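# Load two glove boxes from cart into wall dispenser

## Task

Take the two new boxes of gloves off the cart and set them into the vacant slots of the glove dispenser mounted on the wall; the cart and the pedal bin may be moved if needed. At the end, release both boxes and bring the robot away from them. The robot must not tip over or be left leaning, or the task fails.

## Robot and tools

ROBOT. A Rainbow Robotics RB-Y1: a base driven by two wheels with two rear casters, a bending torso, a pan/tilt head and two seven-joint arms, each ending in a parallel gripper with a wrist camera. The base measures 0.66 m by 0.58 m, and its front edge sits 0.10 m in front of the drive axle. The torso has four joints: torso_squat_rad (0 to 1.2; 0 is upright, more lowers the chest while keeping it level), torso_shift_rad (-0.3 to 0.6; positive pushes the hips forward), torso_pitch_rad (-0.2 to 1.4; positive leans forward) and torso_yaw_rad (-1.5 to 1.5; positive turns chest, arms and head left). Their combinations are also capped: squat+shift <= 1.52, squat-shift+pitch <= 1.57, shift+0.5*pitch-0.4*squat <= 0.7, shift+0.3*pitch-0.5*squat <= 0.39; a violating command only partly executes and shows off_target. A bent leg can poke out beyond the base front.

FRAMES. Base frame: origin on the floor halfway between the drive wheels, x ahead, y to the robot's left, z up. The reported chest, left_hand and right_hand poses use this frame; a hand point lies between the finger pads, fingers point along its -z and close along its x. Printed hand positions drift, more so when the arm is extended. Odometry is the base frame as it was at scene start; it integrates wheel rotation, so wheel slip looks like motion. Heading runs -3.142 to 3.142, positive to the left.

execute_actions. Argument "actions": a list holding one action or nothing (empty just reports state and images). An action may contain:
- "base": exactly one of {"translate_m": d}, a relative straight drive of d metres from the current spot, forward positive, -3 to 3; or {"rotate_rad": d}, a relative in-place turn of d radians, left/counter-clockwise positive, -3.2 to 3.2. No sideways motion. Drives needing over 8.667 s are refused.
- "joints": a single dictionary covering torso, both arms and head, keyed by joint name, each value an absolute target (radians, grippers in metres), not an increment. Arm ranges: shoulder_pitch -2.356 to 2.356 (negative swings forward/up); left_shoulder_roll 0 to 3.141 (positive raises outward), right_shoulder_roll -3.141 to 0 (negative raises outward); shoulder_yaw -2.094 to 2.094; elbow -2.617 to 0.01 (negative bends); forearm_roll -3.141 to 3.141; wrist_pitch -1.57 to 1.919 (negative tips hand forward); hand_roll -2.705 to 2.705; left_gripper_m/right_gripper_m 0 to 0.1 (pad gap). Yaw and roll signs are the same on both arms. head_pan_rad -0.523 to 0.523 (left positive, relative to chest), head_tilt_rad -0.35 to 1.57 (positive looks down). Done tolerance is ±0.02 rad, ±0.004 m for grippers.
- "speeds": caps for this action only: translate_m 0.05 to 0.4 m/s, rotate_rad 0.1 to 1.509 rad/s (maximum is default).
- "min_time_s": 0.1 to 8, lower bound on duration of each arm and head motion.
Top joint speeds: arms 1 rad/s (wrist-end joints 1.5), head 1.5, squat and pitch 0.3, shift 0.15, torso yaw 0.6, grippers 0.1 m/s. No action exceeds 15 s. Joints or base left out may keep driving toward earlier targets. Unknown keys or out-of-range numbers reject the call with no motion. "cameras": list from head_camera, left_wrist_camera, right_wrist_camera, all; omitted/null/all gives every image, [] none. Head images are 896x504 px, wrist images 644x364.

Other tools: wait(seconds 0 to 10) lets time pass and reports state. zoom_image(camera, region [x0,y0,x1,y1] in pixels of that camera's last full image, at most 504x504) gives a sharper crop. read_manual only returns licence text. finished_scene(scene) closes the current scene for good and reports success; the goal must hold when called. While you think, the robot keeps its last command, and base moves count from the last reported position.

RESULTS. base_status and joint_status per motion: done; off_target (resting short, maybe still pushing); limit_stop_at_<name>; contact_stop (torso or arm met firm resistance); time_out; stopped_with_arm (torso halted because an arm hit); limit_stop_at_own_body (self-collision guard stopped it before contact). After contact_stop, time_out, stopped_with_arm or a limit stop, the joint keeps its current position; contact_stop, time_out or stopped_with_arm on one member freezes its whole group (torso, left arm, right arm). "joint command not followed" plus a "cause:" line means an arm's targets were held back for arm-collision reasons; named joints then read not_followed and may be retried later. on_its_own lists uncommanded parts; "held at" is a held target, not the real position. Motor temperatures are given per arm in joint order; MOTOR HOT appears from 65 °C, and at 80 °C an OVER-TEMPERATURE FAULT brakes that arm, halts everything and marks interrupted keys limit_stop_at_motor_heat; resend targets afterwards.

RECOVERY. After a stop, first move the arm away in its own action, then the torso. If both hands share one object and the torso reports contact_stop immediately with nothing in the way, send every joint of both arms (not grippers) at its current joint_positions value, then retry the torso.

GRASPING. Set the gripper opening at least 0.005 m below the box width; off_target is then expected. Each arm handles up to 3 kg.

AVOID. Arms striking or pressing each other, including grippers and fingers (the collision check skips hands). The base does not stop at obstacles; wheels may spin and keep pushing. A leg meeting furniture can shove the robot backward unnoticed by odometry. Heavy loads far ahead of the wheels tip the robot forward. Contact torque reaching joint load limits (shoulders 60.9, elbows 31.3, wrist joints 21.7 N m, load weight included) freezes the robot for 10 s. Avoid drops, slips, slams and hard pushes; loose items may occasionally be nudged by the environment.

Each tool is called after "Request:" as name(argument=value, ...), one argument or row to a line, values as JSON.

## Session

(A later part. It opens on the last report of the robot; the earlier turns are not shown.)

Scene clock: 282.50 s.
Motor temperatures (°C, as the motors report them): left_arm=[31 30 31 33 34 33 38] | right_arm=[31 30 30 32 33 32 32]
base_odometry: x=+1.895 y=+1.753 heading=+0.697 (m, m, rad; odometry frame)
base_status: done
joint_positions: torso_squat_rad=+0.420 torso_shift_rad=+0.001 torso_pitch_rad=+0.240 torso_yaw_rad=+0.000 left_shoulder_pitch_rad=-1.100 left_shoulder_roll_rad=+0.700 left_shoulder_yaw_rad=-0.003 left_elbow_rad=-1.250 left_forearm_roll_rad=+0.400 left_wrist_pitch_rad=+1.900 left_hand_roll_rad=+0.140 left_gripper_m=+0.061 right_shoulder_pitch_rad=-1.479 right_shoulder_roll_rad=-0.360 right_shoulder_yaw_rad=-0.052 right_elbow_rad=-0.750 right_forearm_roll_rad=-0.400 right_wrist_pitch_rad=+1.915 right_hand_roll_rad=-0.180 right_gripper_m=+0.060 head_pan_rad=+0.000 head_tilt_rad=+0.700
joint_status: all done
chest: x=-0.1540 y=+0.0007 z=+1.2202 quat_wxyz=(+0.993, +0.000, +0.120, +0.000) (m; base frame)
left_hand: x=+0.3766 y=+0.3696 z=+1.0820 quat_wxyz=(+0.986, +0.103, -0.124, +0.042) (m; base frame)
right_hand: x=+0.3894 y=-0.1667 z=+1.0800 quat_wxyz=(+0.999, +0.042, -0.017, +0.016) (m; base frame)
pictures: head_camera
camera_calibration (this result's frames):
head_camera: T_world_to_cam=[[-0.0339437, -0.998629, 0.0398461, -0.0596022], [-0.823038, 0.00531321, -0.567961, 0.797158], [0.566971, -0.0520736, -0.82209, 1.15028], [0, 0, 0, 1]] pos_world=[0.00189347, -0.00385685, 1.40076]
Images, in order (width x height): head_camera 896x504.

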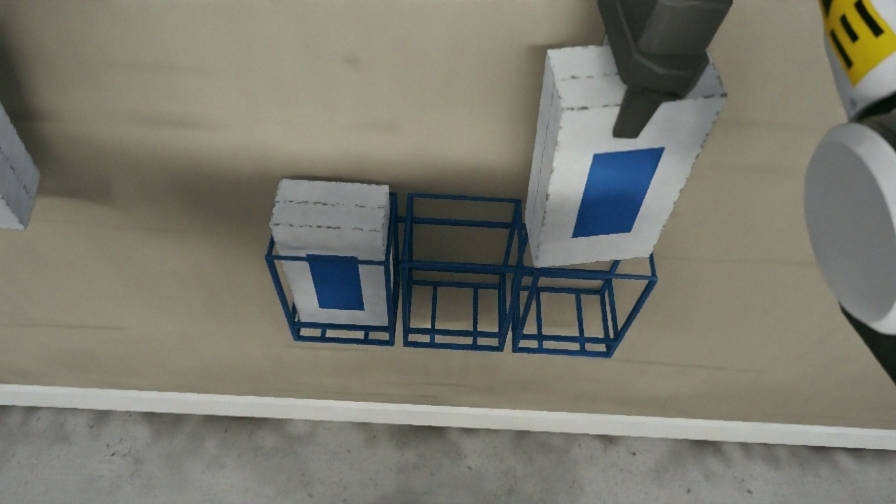

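Request:
execute_actions(
  actions=[
    {"joints":{"torso_squat_rad":0.64,"torso_yaw_rad":0.015}},
  ],
  cameras=["head_camera"],
)

Scene clock: 288.17 s.
Motor temperatures (°C, as the motors report them): left_arm=[31 30 31 33 34 33 38] | right_arm=[31 30 30 32 33 32 32]
base_odometry: x=+1.895 y=+1.753 heading=+0.697 (m, m, rad; odometry frame)
base_status: not commanded
joint_positions: torso_squat_rad=+0.640 torso_shift_rad=-0.001 torso_pitch_rad=+0.237 torso_yaw_rad=+0.015 left_shoulder_pitch_rad=-1.100 left_shoulder_roll_rad=+0.700 left_shoulder_yaw_rad=-0.003 left_elbow_rad=-1.250 left_forearm_roll_rad=+0.400 left_wrist_pitch_rad=+1.900 left_hand_roll_rad=+0.140 left_gripper_m=+0.061 right_shoulder_pitch_rad=-1.488 right_shoulder_roll_rad=-0.364 right_shoulder_yaw_rad=-0.052 right_elbow_rad=-0.755 right_forearm_roll_rad=-0.400 right_wrist_pitch_rad=+1.915 right_hand_roll_rad=-0.180 right_gripper_m=+0.062 head_pan_rad=+0.000 head_tilt_rad=+0.700
joint_status: all done
chest: x=-0.1557 y=+0.0007 z=+1.1427 quat_wxyz=(+0.993, +0.001, +0.118, +0.007) (m; base frame)
left_hand: x=+0.3700 y=+0.3775 z=+1.0074 quat_wxyz=(+0.985, +0.105, -0.125, +0.049) (m; base frame)
right_hand: x=+0.3933 y=-0.1587 z=+1.0102 quat_wxyz=(+0.998, +0.043, -0.026, +0.024) (m; base frame)
pictures: head_camera
camera_calibration (this result's frames):
head_camera: T_world_to_cam=[[-0.0198597, -0.999134, 0.0365554, -0.0506153], [-0.821196, -0.00455475, -0.570628, 0.755038], [0.5703, -0.0413516, -0.820395, 1.08605], [0, 0, 0, 1]] pos_world=[-0.000343066, -0.00222266, 1.32368]
Images, in order (width x height): head_camera 896x504.

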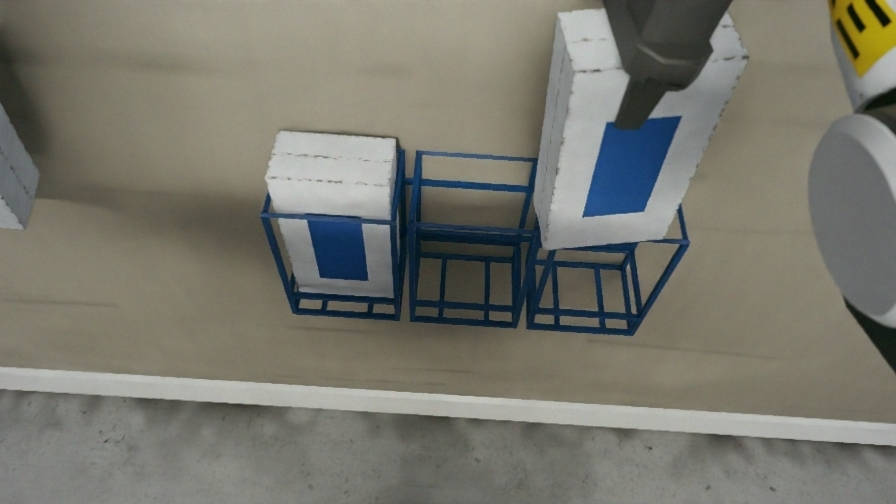

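Request:
execute_actions(
  actions=[
    {"joints":{"torso_squat_rad":0.42,"torso_yaw_rad":0.0,"right_shoulder_pitch_rad":-1.48,"right_shoulder_roll_rad":-0.36,"right_elbow_rad":-0.75}},
  ],
  cameras=[],
)

Request:
execute_actions(
  actions=[
    {"base":{"translate_m":0.025},"speeds":{"translate_m":0.05}},
  ],
  cameras=["head_camera"],
)

Scene clock: 295.73 s.
Motor temperatures (°C, as the motors report them): left_arm=[31 30 31 33 34 33 38] | right_arm=[31 30 30 32 33 32 32]
base_odometry: x=+1.895 y=+1.753 heading=+0.697 (m, m, rad; odometry frame)
base_status: not commanded
joint_positions: torso_squat_rad=+0.420 torso_shift_rad=+0.001 torso_pitch_rad=+0.240 torso_yaw_rad=+0.000 left_shoulder_pitch_rad=-1.100 left_shoulder_roll_rad=+0.700 left_shoulder_yaw_rad=-0.003 left_elbow_rad=-1.250 left_forearm_roll_rad=+0.400 left_wrist_pitch_rad=+1.900 left_hand_roll_rad=+0.140 left_gripper_m=+0.061 right_shoulder_pitch_rad=-1.480 right_shoulder_roll_rad=-0.360 right_shoulder_yaw_rad=-0.052 right_elbow_rad=-0.750 right_forearm_roll_rad=-0.400 right_wrist_pitch_rad=+1.915 right_hand_roll_rad=-0.180 right_gripper_m=+0.062 head_pan_rad=+0.000 head_tilt_rad=+0.700
joint_status: all done
chest: x=-0.1539 y=+0.0008 z=+1.2202 quat_wxyz=(+0.993, +0.000, +0.120, +0.000) (m; base frame)
left_hand: x=+0.3766 y=+0.3696 z=+1.0818 quat_wxyz=(+0.986, +0.102, -0.124, +0.042) (m; base frame)
right_hand: x=+0.3897 y=-0.1667 z=+1.0802 quat_wxyz=(+0.999, +0.042, -0.018, +0.016) (m; base frame)
pictures: none
No camera images: the call's "cameras" was empty. Leave "cameras" out to get every camera's image.

Scene clock: 297.03 s.
Motor temperatures (°C, as the motors report them): left_arm=[31 30 31 33 34 33 38] | right_arm=[31 30 30 32 33 32 32]
base_odometry: x=+1.914 y=+1.769 heading=+0.696 (m, m, rad; odometry frame)
base_status: done
joint_positions: torso_squat_rad=+0.420 torso_shift_rad=+0.001 torso_pitch_rad=+0.240 torso_yaw_rad=+0.000 left_shoulder_pitch_rad=-1.100 left_shoulder_roll_rad=+0.700 left_shoulder_yaw_rad=-0.003 left_elbow_rad=-1.250 left_forearm_roll_rad=+0.400 left_wrist_pitch_rad=+1.900 left_hand_roll_rad=+0.140 left_gripper_m=+0.061 right_shoulder_pitch_rad=-1.480 right_shoulder_roll_rad=-0.360 right_shoulder_yaw_rad=-0.052 right_elbow_rad=-0.750 right_forearm_roll_rad=-0.400 right_wrist_pitch_rad=+1.915 right_hand_roll_rad=-0.180 right_gripper_m=+0.062 head_pan_rad=+0.000 head_tilt_rad=+0.700
joint_status: not commanded
chest: x=-0.1539 y=+0.0007 z=+1.2202 quat_wxyz=(+0.993, +0.000, +0.120, +0.000) (m; base frame)
left_hand: x=+0.3766 y=+0.3696 z=+1.0819 quat_wxyz=(+0.986, +0.102, -0.124, +0.042) (m; base frame)
right_hand: x=+0.3896 y=-0.1667 z=+1.0802 quat_wxyz=(+0.999, +0.042, -0.018, +0.016) (m; base frame)
pictures: head_camera
camera_calibration (this result's frames):
head_camera: T_world_to_cam=[[-0.0338655, -0.998629, 0.0399142, -0.059646], [-0.823123, 0.00521781, -0.567839, 0.797031], [0.566853, -0.0520844, -0.822171, 1.15031], [0, 0, 0, 1]] pos_world=[0.00197777, -0.00380965, 1.40072]
Images, in order (width x height): head_camera 896x504.

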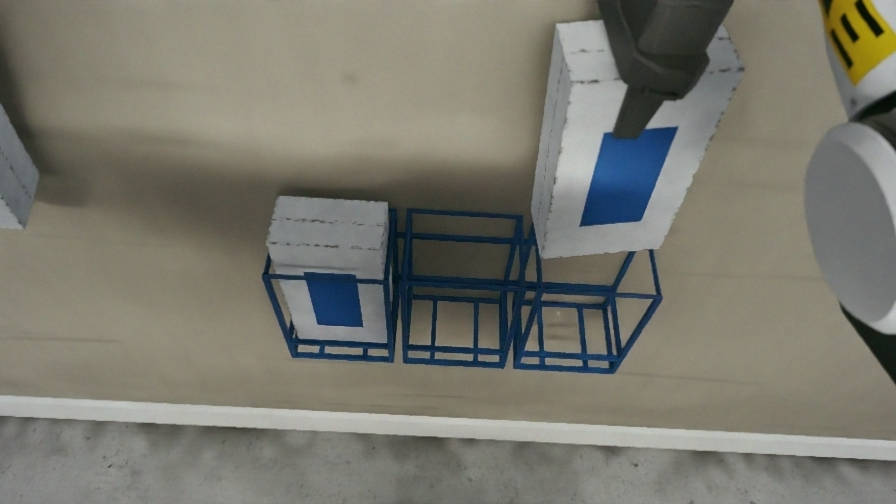

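Request:
execute_actions(
  actions=[
    {"joints":{"torso_yaw_rad":0.02}},
  ],
  cameras=[],
)

Request:
execute_actions(
  actions=[
    {"joints":{"torso_squat_rad":0.58}},
  ],
  cameras=["head_camera"],
)

Scene clock: 304.53 s.
Motor temperatures (°C, as the motors report them): left_arm=[31 30 31 33 34 33 38] | right_arm=[31 30 30 32 33 32 32]
base_odometry: x=+1.914 y=+1.769 heading=+0.696 (m, m, rad; odometry frame)
base_status: not commanded
joint_positions: torso_squat_rad=+0.420 torso_shift_rad=+0.001 torso_pitch_rad=+0.240 torso_yaw_rad=+0.020 left_shoulder_pitch_rad=-1.100 left_shoulder_roll_rad=+0.700 left_shoulder_yaw_rad=-0.003 left_elbow_rad=-1.250 left_forearm_roll_rad=+0.400 left_wrist_pitch_rad=+1.900 left_hand_roll_rad=+0.140 left_gripper_m=+0.061 right_shoulder_pitch_rad=-1.480 right_shoulder_roll_rad=-0.360 right_shoulder_yaw_rad=-0.052 right_elbow_rad=-0.750 right_forearm_roll_rad=-0.400 right_wrist_pitch_rad=+1.915 right_hand_roll_rad=-0.180 right_gripper_m=+0.062 head_pan_rad=+0.000 head_tilt_rad=+0.700
joint_status: all done
chest: x=-0.1539 y=+0.0007 z=+1.2202 quat_wxyz=(+0.993, +0.001, +0.120, +0.010) (m; base frame)
left_hand: x=+0.3693 y=+0.3805 z=+1.0837 quat_wxyz=(+0.985, +0.106, -0.123, +0.051) (m; base frame)
right_hand: x=+0.3927 y=-0.1554 z=+1.0793 quat_wxyz=(+0.999, +0.044, -0.017, +0.026) (m; base frame)
pictures: none
No camera images: the call's "cameras" was empty. Leave "cameras" out to get every camera's image.

Scene clock: 305.87 s.
Motor temperatures (°C, as the motors report them): left_arm=[30 30 31 33 34 33 38] | right_arm=[31 30 30 32 33 32 32]
base_odometry: x=+1.914 y=+1.769 heading=+0.696 (m, m, rad; odometry frame)
base_status: not commanded
joint_positions: torso_squat_rad=+0.580 torso_shift_rad=+0.001 torso_pitch_rad=+0.240 torso_yaw_rad=+0.020 left_shoulder_pitch_rad=-1.100 left_shoulder_roll_rad=+0.700 left_shoulder_yaw_rad=-0.003 left_elbow_rad=-1.250 left_forearm_roll_rad=+0.400 left_wrist_pitch_rad=+1.900 left_hand_roll_rad=+0.140 left_gripper_m=+0.061 right_shoulder_pitch_rad=-1.480 right_shoulder_roll_rad=-0.360 right_shoulder_yaw_rad=-0.052 right_elbow_rad=-0.750 right_forearm_roll_rad=-0.400 right_wrist_pitch_rad=+1.915 right_hand_roll_rad=-0.180 right_gripper_m=+0.062 head_pan_rad=+0.000 head_tilt_rad=+0.700
joint_status: all done
chest: x=-0.1540 y=+0.0006 z=+1.1666 quat_wxyz=(+0.993, +0.001, +0.120, +0.010) (m; base frame)
left_hand: x=+0.3693 y=+0.3805 z=+1.0302 quat_wxyz=(+0.985, +0.106, -0.123, +0.051) (m; base frame)
right_hand: x=+0.3926 y=-0.1554 z=+1.0257 quat_wxyz=(+0.999, +0.044, -0.017, +0.026) (m; base frame)
pictures: head_camera
camera_calibration (this result's frames):
head_camera: T_world_to_cam=[[-0.0145457, -0.999279, 0.0350563, -0.0489735], [-0.823034, -0.00794393, -0.567937, 0.766651], [0.567806, -0.0371135, -0.822325, 1.1066], [0, 0, 0, 1]] pos_world=[0.0019351, -0.00177832, 1.34711]
Images, in order (width x height): head_camera 896x504.

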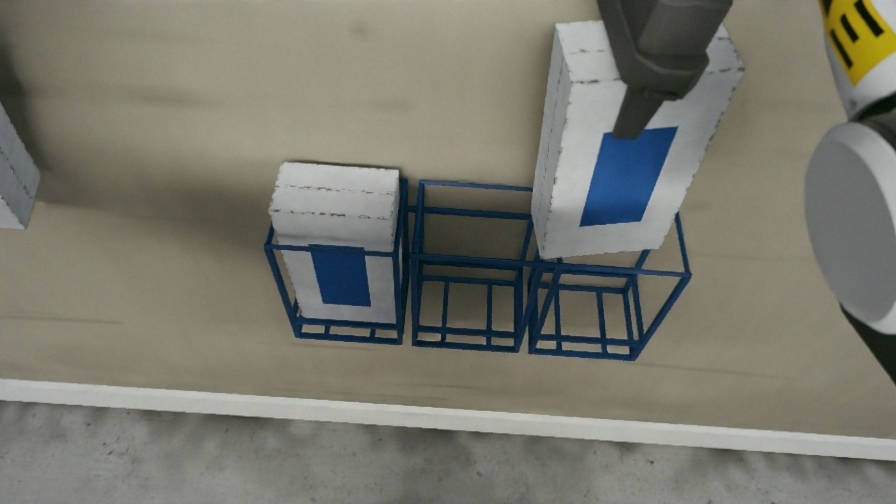

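Request:
execute_actions(
  actions=[
    {"joints":{"torso_yaw_rad":0.005}},
  ],
  cameras=[],
)

Request:
execute_actions(
  actions=[
    {"joints":{"torso_squat_rad":0.72}},
  ],
  cameras=["head_camera"],
)

Scene clock: 312.47 s.
Motor temperatures (°C, as the motors report them): left_arm=[30 30 31 33 34 33 38] | right_arm=[31 30 30 32 33 32 32]
base_odometry: x=+1.914 y=+1.769 heading=+0.696 (m, m, rad; odometry frame)
base_status: not commanded
joint_positions: torso_squat_rad=+0.580 torso_shift_rad=+0.001 torso_pitch_rad=+0.240 torso_yaw_rad=+0.005 left_shoulder_pitch_rad=-1.100 left_shoulder_roll_rad=+0.700 left_shoulder_yaw_rad=-0.003 left_elbow_rad=-1.250 left_forearm_roll_rad=+0.400 left_wrist_pitch_rad=+1.900 left_hand_roll_rad=+0.140 left_gripper_m=+0.061 right_shoulder_pitch_rad=-1.480 right_shoulder_roll_rad=-0.360 right_shoulder_yaw_rad=-0.052 right_elbow_rad=-0.750 right_forearm_roll_rad=-0.400 right_wrist_pitch_rad=+1.915 right_hand_roll_rad=-0.180 right_gripper_m=+0.062 head_pan_rad=+0.000 head_tilt_rad=+0.700
joint_status: all done
chest: x=-0.1540 y=+0.0006 z=+1.1666 quat_wxyz=(+0.993, +0.000, +0.120, +0.002) (m; base frame)
left_hand: x=+0.3747 y=+0.3722 z=+1.0288 quat_wxyz=(+0.986, +0.103, -0.124, +0.044) (m; base frame)
right_hand: x=+0.3903 y=-0.1640 z=+1.0263 quat_wxyz=(+0.999, +0.042, -0.018, +0.019) (m; base frame)
pictures: none
No camera images: the call's "cameras" was empty. Leave "cameras" out to get every camera's image.

Scene clock: 313.50 s.
Motor temperatures (°C, as the motors report them): left_arm=[30 30 31 33 34 33 38] | right_arm=[31 30 30 32 33 32 32]
base_odometry: x=+1.914 y=+1.769 heading=+0.696 (m, m, rad; odometry frame)
base_status: not commanded
joint_positions: torso_squat_rad=+0.655 torso_shift_rad=-0.002 torso_pitch_rad=+0.233 torso_yaw_rad=+0.004 left_shoulder_pitch_rad=-1.099 left_shoulder_roll_rad=+0.700 left_shoulder_yaw_rad=-0.003 left_elbow_rad=-1.250 left_forearm_roll_rad=+0.400 left_wrist_pitch_rad=+1.900 left_hand_roll_rad=+0.140 left_gripper_m=+0.061 right_shoulder_pitch_rad=-1.487 right_shoulder_roll_rad=-0.364 right_shoulder_yaw_rad=-0.052 right_elbow_rad=-0.754 right_forearm_roll_rad=-0.400 right_wrist_pitch_rad=+1.915 right_hand_roll_rad=-0.180 right_gripper_m=+0.062 head_pan_rad=+0.000 head_tilt_rad=+0.700
joint_status: torso_squat_rad contact_stop (moved +0.075 of +0.140)
on_its_own: torso_squat_rad is held at +0.655, not at your +0.720, since a contact_stop
chest: x=-0.1578 y=+0.0007 z=+1.1367 quat_wxyz=(+0.993, +0.000, +0.116, +0.002) (m; base frame)
left_hand: x=+0.3720 y=+0.3720 z=+1.0026 quat_wxyz=(+0.986, +0.103, -0.127, +0.045) (m; base frame)
right_hand: x=+0.3898 y=-0.1648 z=+1.0063 quat_wxyz=(+0.999, +0.042, -0.028, +0.019) (m; base frame)
pictures: head_camera
camera_calibration (this result's frames):
head_camera: T_world_to_cam=[[-0.0299359, -0.998798, 0.0388231, -0.0546134], [-0.818716, 0.00221965, -0.574194, 0.754274], [0.573417, -0.0489741, -0.817798, 1.07993], [0, 0, 0, 1]] pos_world=[-0.0033471, -0.00333352, 1.31838]
Images, in order (width x height): head_camera 896x504.

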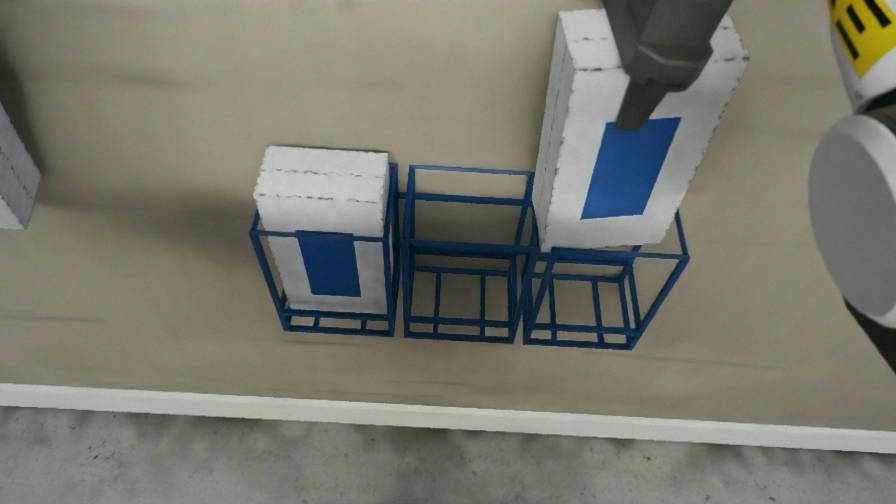

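Request:
execute_actions(
  actions=[
    {"joints":{"torso_squat_rad":0.56,"right_shoulder_pitch_rad":-1.48,"right_shoulder_roll_rad":-0.36,"right_elbow_rad":-0.75}},
  ],
  cameras=[],
)

Request:
execute_actions(
  actions=[
    {"joints":{"torso_yaw_rad":-0.015,"torso_pitch_rad":0.24}},
  ],
  cameras=["head_camera","right_wrist_camera"],
)

Scene clock: 324.93 s.
Motor temperatures (°C, as the motors report them): left_arm=[31 30 31 33 34 33 38] | right_arm=[30 30 30 32 33 32 32]
base_odometry: x=+1.914 y=+1.769 heading=+0.696 (m, m, rad; odometry frame)
base_status: not commanded
joint_positions: torso_squat_rad=+0.560 torso_shift_rad=-0.001 torso_pitch_rad=+0.236 torso_yaw_rad=+0.005 left_shoulder_pitch_rad=-1.099 left_shoulder_roll_rad=+0.700 left_shoulder_yaw_rad=-0.003 left_elbow_rad=-1.250 left_forearm_roll_rad=+0.400 left_wrist_pitch_rad=+1.900 left_hand_roll_rad=+0.140 left_gripper_m=+0.061 right_shoulder_pitch_rad=-1.480 right_shoulder_roll_rad=-0.360 right_shoulder_yaw_rad=-0.052 right_elbow_rad=-0.750 right_forearm_roll_rad=-0.400 right_wrist_pitch_rad=+1.915 right_hand_roll_rad=-0.180 right_gripper_m=+0.062 head_pan_rad=+0.000 head_tilt_rad=+0.700
joint_status: all done
chest: x=-0.1564 y=+0.0007 z=+1.1745 quat_wxyz=(+0.993, +0.000, +0.118, +0.002) (m; base frame)
left_hand: x=+0.3731 y=+0.3720 z=+1.0389 quat_wxyz=(+0.986, +0.103, -0.126, +0.044) (m; base frame)
right_hand: x=+0.3885 y=-0.1643 z=+1.0369 quat_wxyz=(+0.999, +0.042, -0.020, +0.019) (m; base frame)
pictures: none
No camera images: the call's "cameras" was empty. Leave "cameras" out to get every camera's image.

Scene clock: 326.10 s.
Motor temperatures (°C, as the motors report them): left_arm=[31 30 31 33 34 33 38] | right_arm=[30 30 30 32 33 32 32]
base_odometry: x=+1.914 y=+1.769 heading=+0.696 (m, m, rad; odometry frame)
base_status: not commanded
joint_positions: torso_squat_rad=+0.560 torso_shift_rad=-0.001 torso_pitch_rad=+0.240 torso_yaw_rad=-0.015 left_shoulder_pitch_rad=-1.099 left_shoulder_roll_rad=+0.700 left_shoulder_yaw_rad=-0.003 left_elbow_rad=-1.250 left_forearm_roll_rad=+0.400 left_wrist_pitch_rad=+1.900 left_hand_roll_rad=+0.140 left_gripper_m=+0.061 right_shoulder_pitch_rad=-1.480 right_shoulder_roll_rad=-0.360 right_shoulder_yaw_rad=-0.052 right_elbow_rad=-0.750 right_forearm_roll_rad=-0.400 right_wrist_pitch_rad=+1.915 right_hand_roll_rad=-0.180 right_gripper_m=+0.062 head_pan_rad=+0.000 head_tilt_rad=+0.700
joint_status: all done
chest: x=-0.1550 y=+0.0006 z=+1.1741 quat_wxyz=(+0.993, -0.001, +0.120, -0.008) (m; base frame)
left_hand: x=+0.3808 y=+0.3612 z=+1.0344 quat_wxyz=(+0.987, +0.100, -0.124, +0.035) (m; base frame)
right_hand: x=+0.3860 y=-0.1752 z=+1.0347 quat_wxyz=(+0.999, +0.040, -0.018, +0.009) (m; base frame)
pictures: head_camera, right_wrist_camera
camera_calibration (this result's frames):
head_camera: T_world_to_cam=[[-0.0485541, -0.997879, 0.0433667, -0.0642852], [-0.822916, 0.0153581, -0.567956, 0.77014], [0.566085, -0.0632637, -0.821916, 1.11262], [0, 0, 0, 1]] pos_world=[0.000799549, -0.00558798, 1.35468]
right_wrist_camera: T_world_to_cam=[[-0.99769, -0.0166245, -0.0658686, 0.452304], [-0.0584714, 0.703761, 0.708026, -0.558039], [0.0345851, 0.710242, -0.703108, 0.928529], [0, 0, 0, 1]] pos_world=[0.386516, -0.259235, 1.07775]
Images, in order (width x height): head_camera 896x504, right_wrist_camera 644x364.

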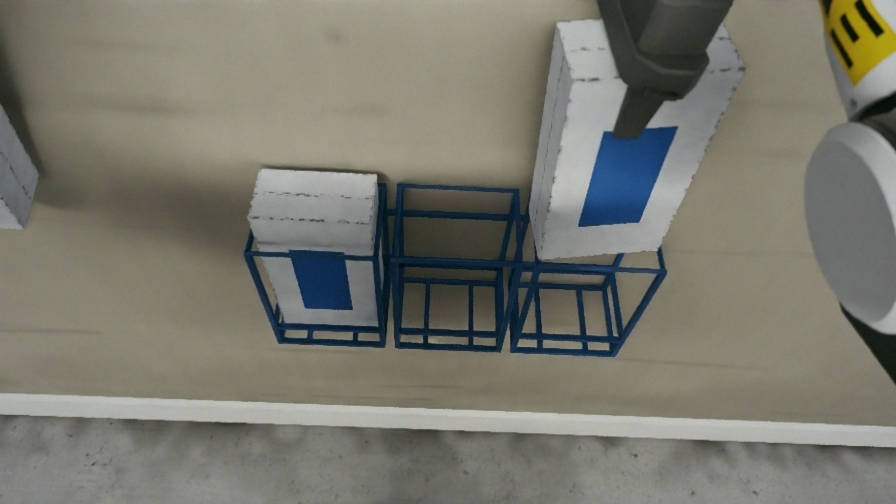

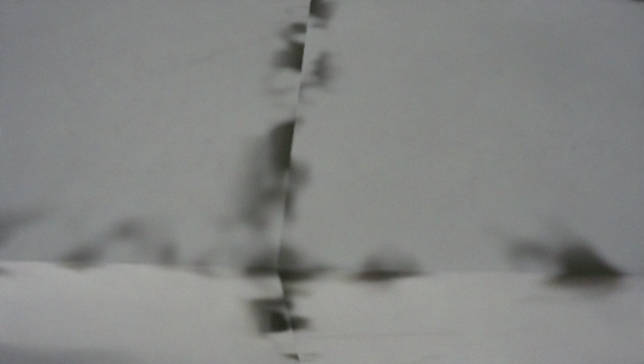

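Request:
execute_actions(
  actions=[
    {"base":{"translate_m":0.018},"speeds":{"translate_m":0.05}},
  ],
  cameras=[],
)

Request:
execute_actions(
  actions=[
    {"joints":{"torso_squat_rad":0.72}},
  ],
  cameras=["head_camera"],
)

Scene clock: 333.90 s.
Motor temperatures (°C, as the motors report them): left_arm=[31 30 31 33 34 33 38] | right_arm=[31 30 30 32 33 32 32]
base_odometry: x=+1.927 y=+1.780 heading=+0.695 (m, m, rad; odometry frame)
base_status: done
joint_positions: torso_squat_rad=+0.561 torso_shift_rad=-0.003 torso_pitch_rad=+0.237 torso_yaw_rad=-0.016 left_shoulder_pitch_rad=-1.099 left_shoulder_roll_rad=+0.700 left_shoulder_yaw_rad=-0.003 left_elbow_rad=-1.250 left_forearm_roll_rad=+0.400 left_wrist_pitch_rad=+1.900 left_hand_roll_rad=+0.140 left_gripper_m=+0.061 right_shoulder_pitch_rad=-1.475 right_shoulder_roll_rad=-0.356 right_shoulder_yaw_rad=-0.051 right_elbow_rad=-0.749 right_forearm_roll_rad=-0.401 right_wrist_pitch_rad=+1.917 right_hand_roll_rad=-0.180 right_gripper_m=+0.062 head_pan_rad=+0.000 head_tilt_rad=+0.700
joint_status: not commanded
chest: x=-0.1574 y=+0.0006 z=+1.1742 quat_wxyz=(+0.993, -0.001, +0.118, -0.008) (m; base frame)
left_hand: x=+0.3791 y=+0.3609 z=+1.0365 quat_wxyz=(+0.986, +0.100, -0.126, +0.035) (m; base frame)
right_hand: x=+0.3820 y=-0.1745 z=+1.0337 quat_wxyz=(+0.999, +0.040, -0.015, +0.010) (m; base frame)
pictures: none
No camera images: the call's "cameras" was empty. Leave "cameras" out to get every camera's image.

Scene clock: 334.40 s.
Motor temperatures (°C, as the motors report them): left_arm=[31 30 31 33 34 33 38] | right_arm=[31 30 30 32 33 32 32]
base_odometry: x=+1.928 y=+1.780 heading=+0.695 (m, m, rad; odometry frame)
base_status: not commanded
joint_positions: torso_squat_rad=+0.563 torso_shift_rad=-0.006 torso_pitch_rad=+0.233 torso_yaw_rad=-0.016 left_shoulder_pitch_rad=-1.099 left_shoulder_roll_rad=+0.700 left_shoulder_yaw_rad=-0.003 left_elbow_rad=-1.250 left_forearm_roll_rad=+0.400 left_wrist_pitch_rad=+1.900 left_hand_roll_rad=+0.140 left_gripper_m=+0.061 right_shoulder_pitch_rad=-1.477 right_shoulder_roll_rad=-0.357 right_shoulder_yaw_rad=-0.051 right_elbow_rad=-0.749 right_forearm_roll_rad=-0.400 right_wrist_pitch_rad=+1.916 right_hand_roll_rad=-0.180 right_gripper_m=+0.062 head_pan_rad=+0.000 head_tilt_rad=+0.700
joint_status: torso_squat_rad contact_stop (moved +0.002 of +0.159)
on_its_own: torso_squat_rad is held at +0.563, not at your +0.720, since a contact_stop
chest: x=-0.1599 y=+0.0006 z=+1.1736 quat_wxyz=(+0.993, -0.001, +0.116, -0.008) (m; base frame)
left_hand: x=+0.3774 y=+0.3605 z=+1.0378 quat_wxyz=(+0.986, +0.100, -0.128, +0.035) (m; base frame)
right_hand: x=+0.3807 y=-0.1752 z=+1.0363 quat_wxyz=(+0.999, +0.040, -0.019, +0.009) (m; base frame)
pictures: head_camera
camera_calibration (this result's frames):
head_camera: T_world_to_cam=[[-0.0501429, -0.997809, 0.043152, -0.0645501], [-0.818667, 0.0163153, -0.574037, 0.773606], [0.572075, -0.064111, -0.817692, 1.11096], [0, 0, 0, 1]] pos_world=[-0.00546275, -0.00580571, 1.35528]
Images, in order (width x height): head_camera 896x504.

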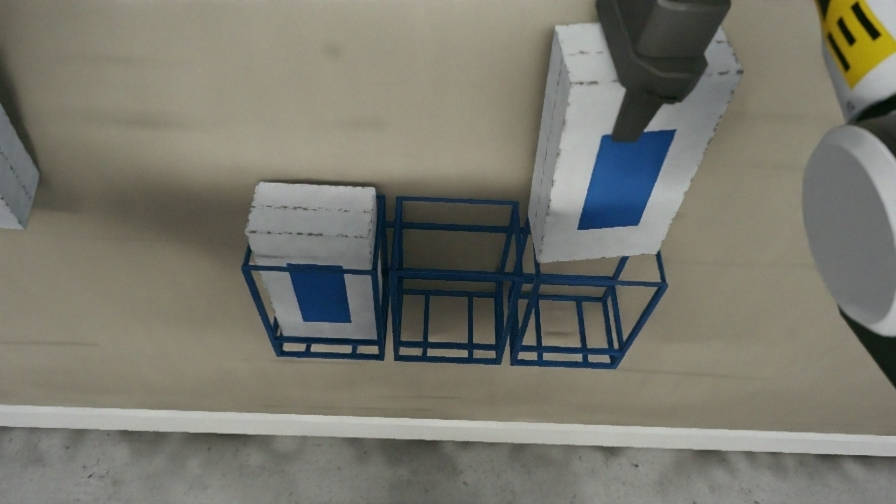

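Request:
execute_actions(
  actions=[
    {"base":{"translate_m":-0.02},"speeds":{"translate_m":0.05},"joints":{"torso_squat_rad":0.56,"torso_pitch_rad":0.24,"torso_shift_rad":0,"right_shoulder_pitch_rad":-1.48,"right_shoulder_roll_rad":-0.36,"right_elbow_rad":-0.75,"right_wrist_pitch_rad":1.915}},
  ],
  cameras=[],
)

Request:
execute_actions(
  actions=[
    {"joints":{"torso_squat_rad":0.72}},
  ],
  cameras=["head_camera"],
)

Scene clock: 345.10 s.
Motor temperatures (°C, as the motors report them): left_arm=[31 30 31 33 34 33 38] | right_arm=[32 30 30 32 33 32 32]
base_odometry: x=+1.912 y=+1.767 heading=+0.696 (m, m, rad; odometry frame)
base_status: done
joint_positions: torso_squat_rad=+0.560 torso_shift_rad=+0.000 torso_pitch_rad=+0.240 torso_yaw_rad=-0.016 left_shoulder_pitch_rad=-1.099 left_shoulder_roll_rad=+0.700 left_shoulder_yaw_rad=-0.003 left_elbow_rad=-1.250 left_forearm_roll_rad=+0.400 left_wrist_pitch_rad=+1.900 left_hand_roll_rad=+0.140 left_gripper_m=+0.061 right_shoulder_pitch_rad=-1.479 right_shoulder_roll_rad=-0.360 right_shoulder_yaw_rad=-0.051 right_elbow_rad=-0.750 right_forearm_roll_rad=-0.400 right_wrist_pitch_rad=+1.915 right_hand_roll_rad=-0.180 right_gripper_m=+0.062 head_pan_rad=+0.000 head_tilt_rad=+0.700
joint_status: all done
chest: x=-0.1543 y=+0.0006 z=+1.1741 quat_wxyz=(+0.993, -0.001, +0.120, -0.008) (m; base frame)
left_hand: x=+0.3819 y=+0.3606 z=+1.0344 quat_wxyz=(+0.987, +0.100, -0.124, +0.035) (m; base frame)
right_hand: x=+0.3863 y=-0.1758 z=+1.0343 quat_wxyz=(+0.999, +0.039, -0.018, +0.009) (m; base frame)
pictures: none
No camera images: the call's "cameras" was empty. Leave "cameras" out to get every camera's image.

Scene clock: 346.37 s.
Motor temperatures (°C, as the motors report them): left_arm=[31 30 31 33 34 33 38] | right_arm=[32 30 30 32 33 32 32]
base_odometry: x=+1.912 y=+1.767 heading=+0.696 (m, m, rad; odometry frame)
base_status: not commanded
joint_positions: torso_squat_rad=+0.644 torso_shift_rad=-0.002 torso_pitch_rad=+0.234 torso_yaw_rad=-0.017 left_shoulder_pitch_rad=-1.099 left_shoulder_roll_rad=+0.700 left_shoulder_yaw_rad=-0.003 left_elbow_rad=-1.250 left_forearm_roll_rad=+0.400 left_wrist_pitch_rad=+1.900 left_hand_roll_rad=+0.140 left_gripper_m=+0.061 right_shoulder_pitch_rad=-1.487 right_shoulder_roll_rad=-0.364 right_shoulder_yaw_rad=-0.052 right_elbow_rad=-0.754 right_forearm_roll_rad=-0.400 right_wrist_pitch_rad=+1.915 right_hand_roll_rad=-0.180 right_gripper_m=+0.062 head_pan_rad=+0.000 head_tilt_rad=+0.700
joint_status: torso_squat_rad contact_stop (moved +0.084 of +0.160)
on_its_own: torso_squat_rad is held at +0.644, not at your +0.720, since a contact_stop
chest: x=-0.1575 y=+0.0007 z=+1.1411 quat_wxyz=(+0.993, -0.001, +0.117, -0.008) (m; base frame)
left_hand: x=+0.3796 y=+0.3605 z=+1.0046 quat_wxyz=(+0.986, +0.099, -0.127, +0.035) (m; base frame)
right_hand: x=+0.3863 y=-0.1764 z=+1.0105 quat_wxyz=(+0.999, +0.039, -0.027, +0.009) (m; base frame)
pictures: head_camera
camera_calibration (this result's frames):
head_camera: T_world_to_cam=[[-0.0502569, -0.997779, 0.0437152, -0.0635499], [-0.81923, 0.0161487, -0.573237, 0.755902], [0.571258, -0.0646219, -0.818223, 1.08353], [0, 0, 0, 1]] pos_world=[-0.00290915, -0.00559599, 1.32266]
Images, in order (width x height): head_camera 896x504.

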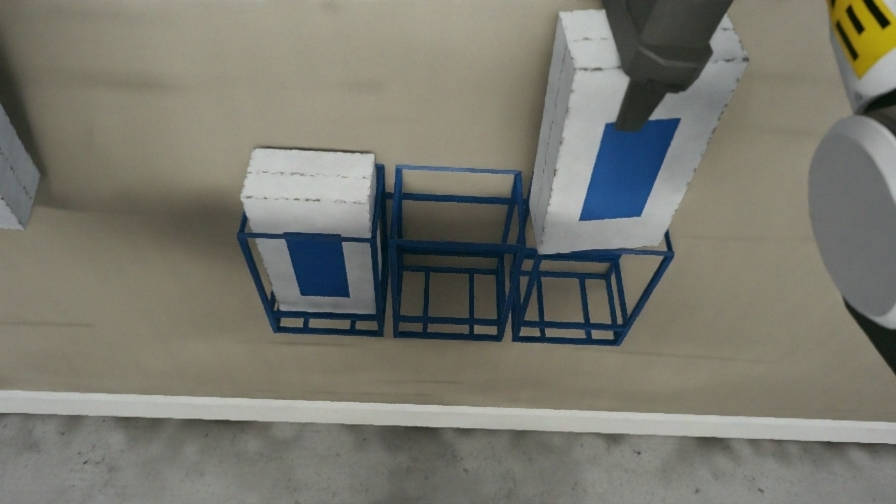

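Request:
execute_actions(
  actions=[
    {"joints":{"torso_squat_rad":0.5,"torso_pitch_rad":0.24,"torso_shift_rad":0,"right_shoulder_pitch_rad":-1.48,"right_shoulder_roll_rad":-0.36,"right_elbow_rad":-0.75}},
  ],
  cameras=[],
)

Request:
execute_actions(
  actions=[
    {"base":{"translate_m":-0.03},"speeds":{"translate_m":0.05},"joints":{"right_wrist_pitch_rad":1.78},"min_time_s":1},
  ],
  cameras=["head_camera"],
)

Request:
execute_actions(
  actions=[
    {"joints":{"torso_squat_rad":0.72}},
  ],
  cameras=["head_camera"],
)

Scene clock: 355.73 s.
Motor temperatures (°C, as the motors report them): left_arm=[31 30 31 33 34 33 38] | right_arm=[31 30 30 32 33 32 32]
base_odometry: x=+1.912 y=+1.767 heading=+0.696 (m, m, rad; odometry frame)
base_status: not commanded
joint_positions: torso_squat_rad=+0.500 torso_shift_rad=+0.000 torso_pitch_rad=+0.240 torso_yaw_rad=-0.016 left_shoulder_pitch_rad=-1.099 left_shoulder_roll_rad=+0.700 left_shoulder_yaw_rad=-0.003 left_elbow_rad=-1.250 left_forearm_roll_rad=+0.400 left_wrist_pitch_rad=+1.900 left_hand_roll_rad=+0.140 left_gripper_m=+0.061 right_shoulder_pitch_rad=-1.480 right_shoulder_roll_rad=-0.360 right_shoulder_yaw_rad=-0.052 right_elbow_rad=-0.750 right_forearm_roll_rad=-0.400 right_wrist_pitch_rad=+1.915 right_hand_roll_rad=-0.180 right_gripper_m=+0.062 head_pan_rad=+0.000 head_tilt_rad=+0.700
joint_status: all done
chest: x=-0.1542 y=+0.0007 z=+1.1953 quat_wxyz=(+0.993, -0.001, +0.120, -0.008) (m; base frame)
left_hand: x=+0.3820 y=+0.3605 z=+1.0553 quat_wxyz=(+0.987, +0.100, -0.124, +0.034) (m; base frame)
right_hand: x=+0.3865 y=-0.1760 z=+1.0560 quat_wxyz=(+0.999, +0.039, -0.018, +0.008) (m; base frame)
pictures: none
No camera images: the call's "cameras" was empty. Leave "cameras" out to get every camera's image.

Scene clock: 357.23 s.
Motor temperatures (°C, as the motors report them): left_arm=[31 30 31 33 34 33 38] | right_arm=[31 30 30 32 33 32 32]
base_odometry: x=+1.889 y=+1.748 heading=+0.697 (m, m, rad; odometry frame)
base_status: done
joint_positions: torso_squat_rad=+0.500 torso_shift_rad=+0.000 torso_pitch_rad=+0.240 torso_yaw_rad=-0.016 left_shoulder_pitch_rad=-1.099 left_shoulder_roll_rad=+0.700 left_shoulder_yaw_rad=-0.003 left_elbow_rad=-1.250 left_forearm_roll_rad=+0.400 left_wrist_pitch_rad=+1.900 left_hand_roll_rad=+0.140 left_gripper_m=+0.061 right_shoulder_pitch_rad=-1.480 right_shoulder_roll_rad=-0.360 right_shoulder_yaw_rad=-0.052 right_elbow_rad=-0.750 right_forearm_roll_rad=-0.400 right_wrist_pitch_rad=+1.780 right_hand_roll_rad=-0.180 right_gripper_m=+0.062 head_pan_rad=+0.000 head_tilt_rad=+0.700
joint_status: all done
chest: x=-0.1543 y=+0.0007 z=+1.1954 quat_wxyz=(+0.993, -0.001, +0.120, -0.008) (m; base frame)
left_hand: x=+0.3820 y=+0.3605 z=+1.0554 quat_wxyz=(+0.987, +0.100, -0.124, +0.035) (m; base frame)
right_hand: x=+0.4168 y=-0.1701 z=+1.0596 quat_wxyz=(+0.995, +0.052, -0.084, +0.006) (m; base frame)
pictures: head_camera
camera_calibration (this result's frames):
head_camera: T_world_to_cam=[[-0.0498815, -0.997793, 0.0438325, -0.0658434], [-0.822945, 0.0161935, -0.56789, 0.782694], [0.565926, -0.064399, -0.821937, 1.12967], [0, 0, 0, 1]] pos_world=[0.0015176, -0.00562272, 1.37589]
Images, in order (width x height): head_camera 896x504.

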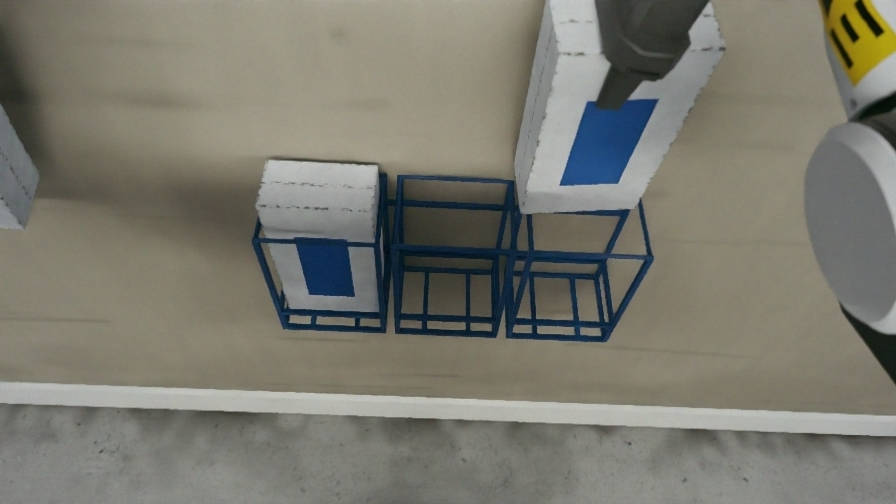

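Scene clock: 358.70 s.
Motor temperatures (°C, as the motors report them): left_arm=[31 30 31 33 34 33 38] | right_arm=[31 30 30 32 33 32 32]
base_odometry: x=+1.889 y=+1.748 heading=+0.697 (m, m, rad; odometry frame)
base_status: not commanded
joint_positions: torso_squat_rad=+0.668 torso_shift_rad=-0.003 torso_pitch_rad=+0.233 torso_yaw_rad=-0.017 left_shoulder_pitch_rad=-1.099 left_shoulder_roll_rad=+0.700 left_shoulder_yaw_rad=-0.003 left_elbow_rad=-1.250 left_forearm_roll_rad=+0.400 left_wrist_pitch_rad=+1.900 left_hand_roll_rad=+0.140 left_gripper_m=+0.061 right_shoulder_pitch_rad=-1.486 right_shoulder_roll_rad=-0.364 right_shoulder_yaw_rad=-0.052 right_elbow_rad=-0.754 right_forearm_roll_rad=-0.400 right_wrist_pitch_rad=+1.780 right_hand_roll_rad=-0.180 right_gripper_m=+0.062 head_pan_rad=+0.000 head_tilt_rad=+0.700
joint_status: torso_squat_rad contact_stop (moved +0.168 of +0.220)
on_its_own: torso_squat_rad is held at +0.667, not at your +0.720, since a contact_stop
chest: x=-0.1580 y=+0.0007 z=+1.1312 quat_wxyz=(+0.993, -0.001, +0.116, -0.009) (m; base frame)
left_hand: x=+0.3794 y=+0.3601 z=+0.9951 quat_wxyz=(+0.986, +0.099, -0.128, +0.035) (m; base frame)
right_hand: x=+0.4160 y=-0.1711 z=+1.0050 quat_wxyz=(+0.994, +0.052, -0.093, +0.006) (m; base frame)
pictures: head_camera
camera_calibration (this result's frames):
head_camera: T_world_to_cam=[[-0.0508394, -0.997748, 0.0437466, -0.0632971], [-0.818744, 0.0165546, -0.57392, 0.75068], [0.571904, -0.064995, -0.817742, 1.07528], [0, 0, 0, 1]] pos_world=[-0.00356061, -0.00569394, 1.3129]
Images, in order (width x height): head_camera 896x504.

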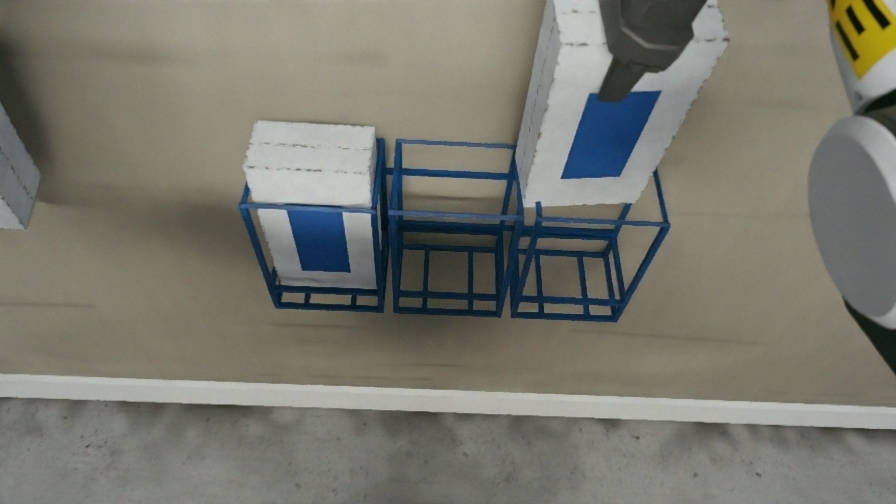

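Request:
execute_actions(
  actions=[
    {"joints":{"torso_squat_rad":0.56,"torso_pitch_rad":0.24,"torso_shift_rad":0,"right_shoulder_pitch_rad":-1.48,"right_shoulder_roll_rad":-0.36,"right_elbow_rad":-0.75}},
  ],
  cameras=[],
)

Request:
execute_actions(
  actions=[
    {"joints":{"right_forearm_roll_rad":-0.33},"min_time_s":1},
  ],
  cameras=["head_camera"],
)

Scene clock: 369.37 s.
Motor temperatures (°C, as the motors report them): left_arm=[31 30 31 33 34 33 38] | right_arm=[30 30 30 31 33 32 32]
base_odometry: x=+1.889 y=+1.748 heading=+0.697 (m, m, rad; odometry frame)
base_status: not commanded
joint_positions: torso_squat_rad=+0.560 torso_shift_rad=+0.000 torso_pitch_rad=+0.240 torso_yaw_rad=-0.017 left_shoulder_pitch_rad=-1.099 left_shoulder_roll_rad=+0.700 left_shoulder_yaw_rad=-0.003 left_elbow_rad=-1.250 left_forearm_roll_rad=+0.400 left_wrist_pitch_rad=+1.900 left_hand_roll_rad=+0.140 left_gripper_m=+0.061 right_shoulder_pitch_rad=-1.480 right_shoulder_roll_rad=-0.360 right_shoulder_yaw_rad=-0.052 right_elbow_rad=-0.750 right_forearm_roll_rad=-0.400 right_wrist_pitch_rad=+1.780 right_hand_roll_rad=-0.180 right_gripper_m=+0.062 head_pan_rad=+0.000 head_tilt_rad=+0.700
joint_status: all done
chest: x=-0.1542 y=+0.0007 z=+1.1741 quat_wxyz=(+0.993, -0.001, +0.120, -0.008) (m; base frame)
left_hand: x=+0.3822 y=+0.3602 z=+1.0340 quat_wxyz=(+0.987, +0.099, -0.124, +0.034) (m; base frame)
right_hand: x=+0.4168 y=-0.1705 z=+1.0384 quat_wxyz=(+0.995, +0.052, -0.084, +0.006) (m; base frame)
pictures: none
No camera images: the call's "cameras" was empty. Leave "cameras" out to get every camera's image.

Scene clock: 370.67 s.
Motor temperatures (°C, as the motors report them): left_arm=[31 30 31 33 34 33 38] | right_arm=[30 30 30 31 33 32 32]
base_odometry: x=+1.889 y=+1.748 heading=+0.697 (m, m, rad; odometry frame)
base_status: not commanded
joint_positions: torso_squat_rad=+0.560 torso_shift_rad=+0.000 torso_pitch_rad=+0.240 torso_yaw_rad=-0.017 left_shoulder_pitch_rad=-1.099 left_shoulder_roll_rad=+0.700 left_shoulder_yaw_rad=-0.003 left_elbow_rad=-1.250 left_forearm_roll_rad=+0.400 left_wrist_pitch_rad=+1.900 left_hand_roll_rad=+0.140 left_gripper_m=+0.061 right_shoulder_pitch_rad=-1.480 right_shoulder_roll_rad=-0.360 right_shoulder_yaw_rad=-0.052 right_elbow_rad=-0.750 right_forearm_roll_rad=-0.330 right_wrist_pitch_rad=+1.780 right_hand_roll_rad=-0.180 right_gripper_m=+0.062 head_pan_rad=+0.000 head_tilt_rad=+0.700
joint_status: all done
chest: x=-0.1542 y=+0.0007 z=+1.1741 quat_wxyz=(+0.993, -0.001, +0.120, -0.008) (m; base frame)
left_hand: x=+0.3822 y=+0.3602 z=+1.0340 quat_wxyz=(+0.987, +0.099, -0.124, +0.034) (m; base frame)
right_hand: x=+0.4196 y=-0.1859 z=+1.0378 quat_wxyz=(+0.996, +0.019, -0.090, -0.005) (m; base frame)
pictures: head_camera
camera_calibration (this result's frames):
head_camera: T_world_to_cam=[[-0.0503677, -0.997762, 0.0439817, -0.0651734], [-0.823003, 0.016517, -0.567797, 0.770548], [0.5658, -0.0647957, -0.821993, 1.11223], [0, 0, 0, 1]] pos_world=[0.00158287, -0.00568727, 1.35462]
Images, in order (width x height): head_camera 896x504.

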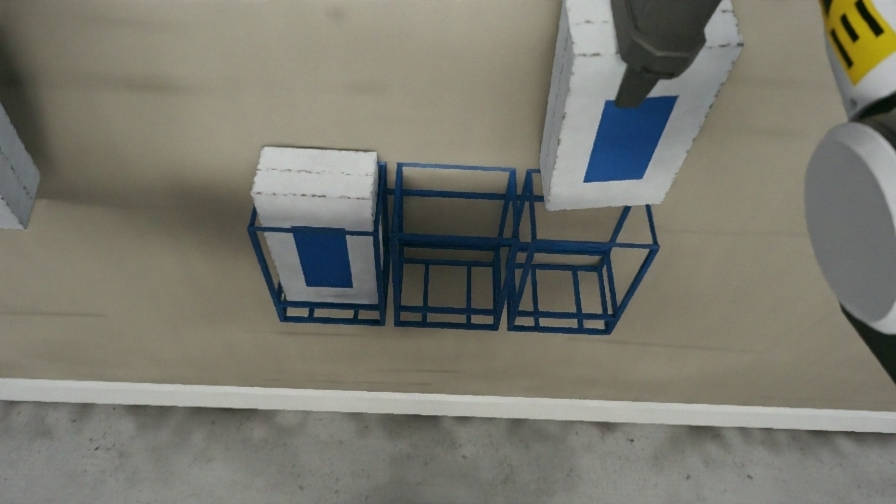

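Request:
execute_actions(
  actions=[
    {"joints":{"right_forearm_roll_rad":-0.46,"torso_yaw_rad":-0.065,"torso_squat_rad":0.5},"min_time_s":1},
  ],
  cameras=["head_camera"],
)

Scene clock: 380.63 s.
Motor temperatures (°C, as the motors report them): left_arm=[31 30 31 33 34 33 38] | right_arm=[30 30 30 32 33 32 32]
base_odometry: x=+1.889 y=+1.748 heading=+0.697 (m, m, rad; odometry frame)
base_status: not commanded
joint_positions: torso_squat_rad=+0.500 torso_shift_rad=+0.000 torso_pitch_rad=+0.240 torso_yaw_rad=-0.065 left_shoulder_pitch_rad=-1.099 left_shoulder_roll_rad=+0.700 left_shoulder_yaw_rad=-0.003 left_elbow_rad=-1.250 left_forearm_roll_rad=+0.400 left_wrist_pitch_rad=+1.900 left_hand_roll_rad=+0.140 left_gripper_m=+0.061 right_shoulder_pitch_rad=-1.480 right_shoulder_roll_rad=-0.360 right_shoulder_yaw_rad=-0.052 right_elbow_rad=-0.750 right_forearm_roll_rad=-0.460 right_wrist_pitch_rad=+1.780 right_hand_roll_rad=-0.180 right_gripper_m=+0.062 head_pan_rad=+0.000 head_tilt_rad=+0.700
joint_status: all done
chest: x=-0.1542 y=+0.0007 z=+1.1953 quat_wxyz=(+0.992, -0.004, +0.120, -0.032) (m; base frame)
left_hand: x=+0.3983 y=+0.3332 z=+1.0514 quat_wxyz=(+0.988, +0.091, -0.126, +0.012) (m; base frame)
right_hand: x=+0.4059 y=-0.1851 z=+1.0628 quat_wxyz=(+0.994, +0.072, -0.081, -0.008) (m; base frame)
pictures: head_camera
camera_calibration (this result's frames):
head_camera: T_world_to_cam=[[-0.0968253, -0.993765, 0.0552816, -0.0868031], [-0.821485, 0.0484332, -0.56817, 0.783268], [0.56195, -0.100426, -0.821053, 1.12798], [0, 0, 0, 1]] pos_world=[0.00117241, -0.0109197, 1.37596]
Images, in order (width x height): head_camera 896x504.

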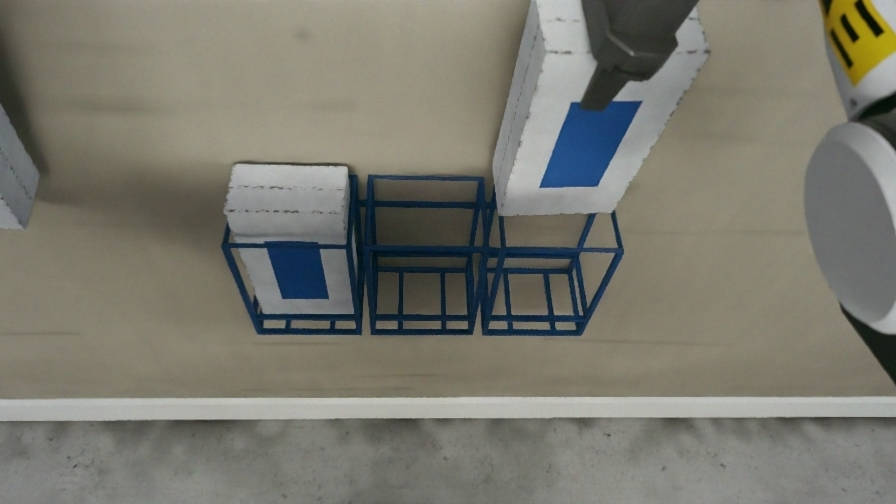

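Request:
execute_actions(
  actions=[
    {"joints":{"torso_squat_rad":0.8}},
  ],
  cameras=["head_camera"],
)

Scene clock: 386.53 s.
Motor temperatures (°C, as the motors report them): left_arm=[31 30 31 33 34 33 38] | right_arm=[30 30 30 32 33 32 32]
base_odometry: x=+1.889 y=+1.748 heading=+0.697 (m, m, rad; odometry frame)
base_status: not commanded
joint_positions: torso_squat_rad=+0.687 torso_shift_rad=-0.003 torso_pitch_rad=+0.232 torso_yaw_rad=-0.066 left_shoulder_pitch_rad=-1.099 left_shoulder_roll_rad=+0.700 left_shoulder_yaw_rad=-0.003 left_elbow_rad=-1.250 left_forearm_roll_rad=+0.400 left_wrist_pitch_rad=+1.900 left_hand_roll_rad=+0.140 left_gripper_m=+0.061 right_shoulder_pitch_rad=-1.487 right_shoulder_roll_rad=-0.365 right_shoulder_yaw_rad=-0.053 right_elbow_rad=-0.754 right_forearm_roll_rad=-0.460 right_wrist_pitch_rad=+1.780 right_hand_roll_rad=-0.180 right_gripper_m=+0.062 head_pan_rad=+0.000 head_tilt_rad=+0.700
joint_status: torso_squat_rad contact_stop (moved +0.187 of +0.300)
on_its_own: torso_squat_rad is held at +0.687, not at your +0.800, since a contact_stop
chest: x=-0.1584 y=+0.0007 z=+1.1228 quat_wxyz=(+0.993, -0.004, +0.116, -0.033) (m; base frame)
left_hand: x=+0.3957 y=+0.3325 z=+0.9832 quat_wxyz=(+0.987, +0.091, -0.130, +0.012) (m; base frame)
right_hand: x=+0.4050 y=-0.1869 z=+1.0008 quat_wxyz=(+0.993, +0.072, -0.091, -0.008) (m; base frame)
pictures: head_camera
camera_calibration (this result's frames):
head_camera: T_world_to_cam=[[-0.0982779, -0.993645, 0.0548809, -0.0829948], [-0.816743, 0.0490276, -0.574915, 0.746962], [0.56857, -0.101325, -0.816371, 1.06652], [0, 0, 0, 1]] pos_world=[-0.0044735, -0.0110235, 1.30467]
Images, in order (width x height): head_camera 896x504.

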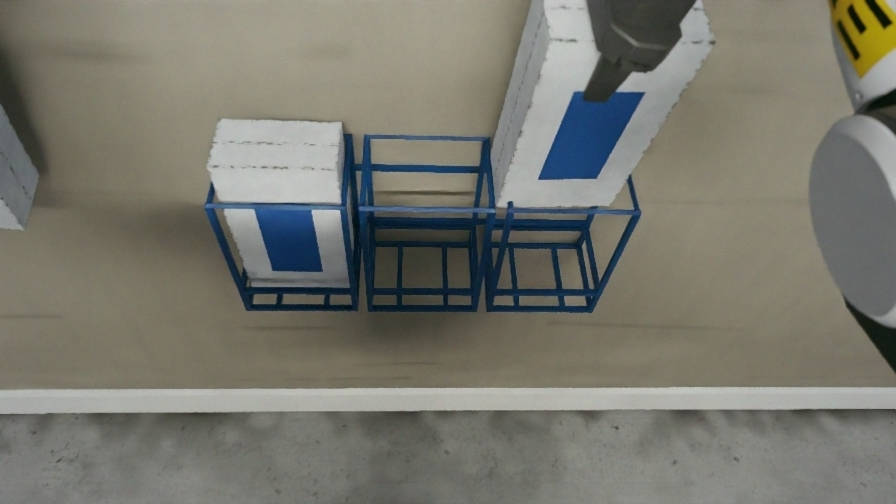

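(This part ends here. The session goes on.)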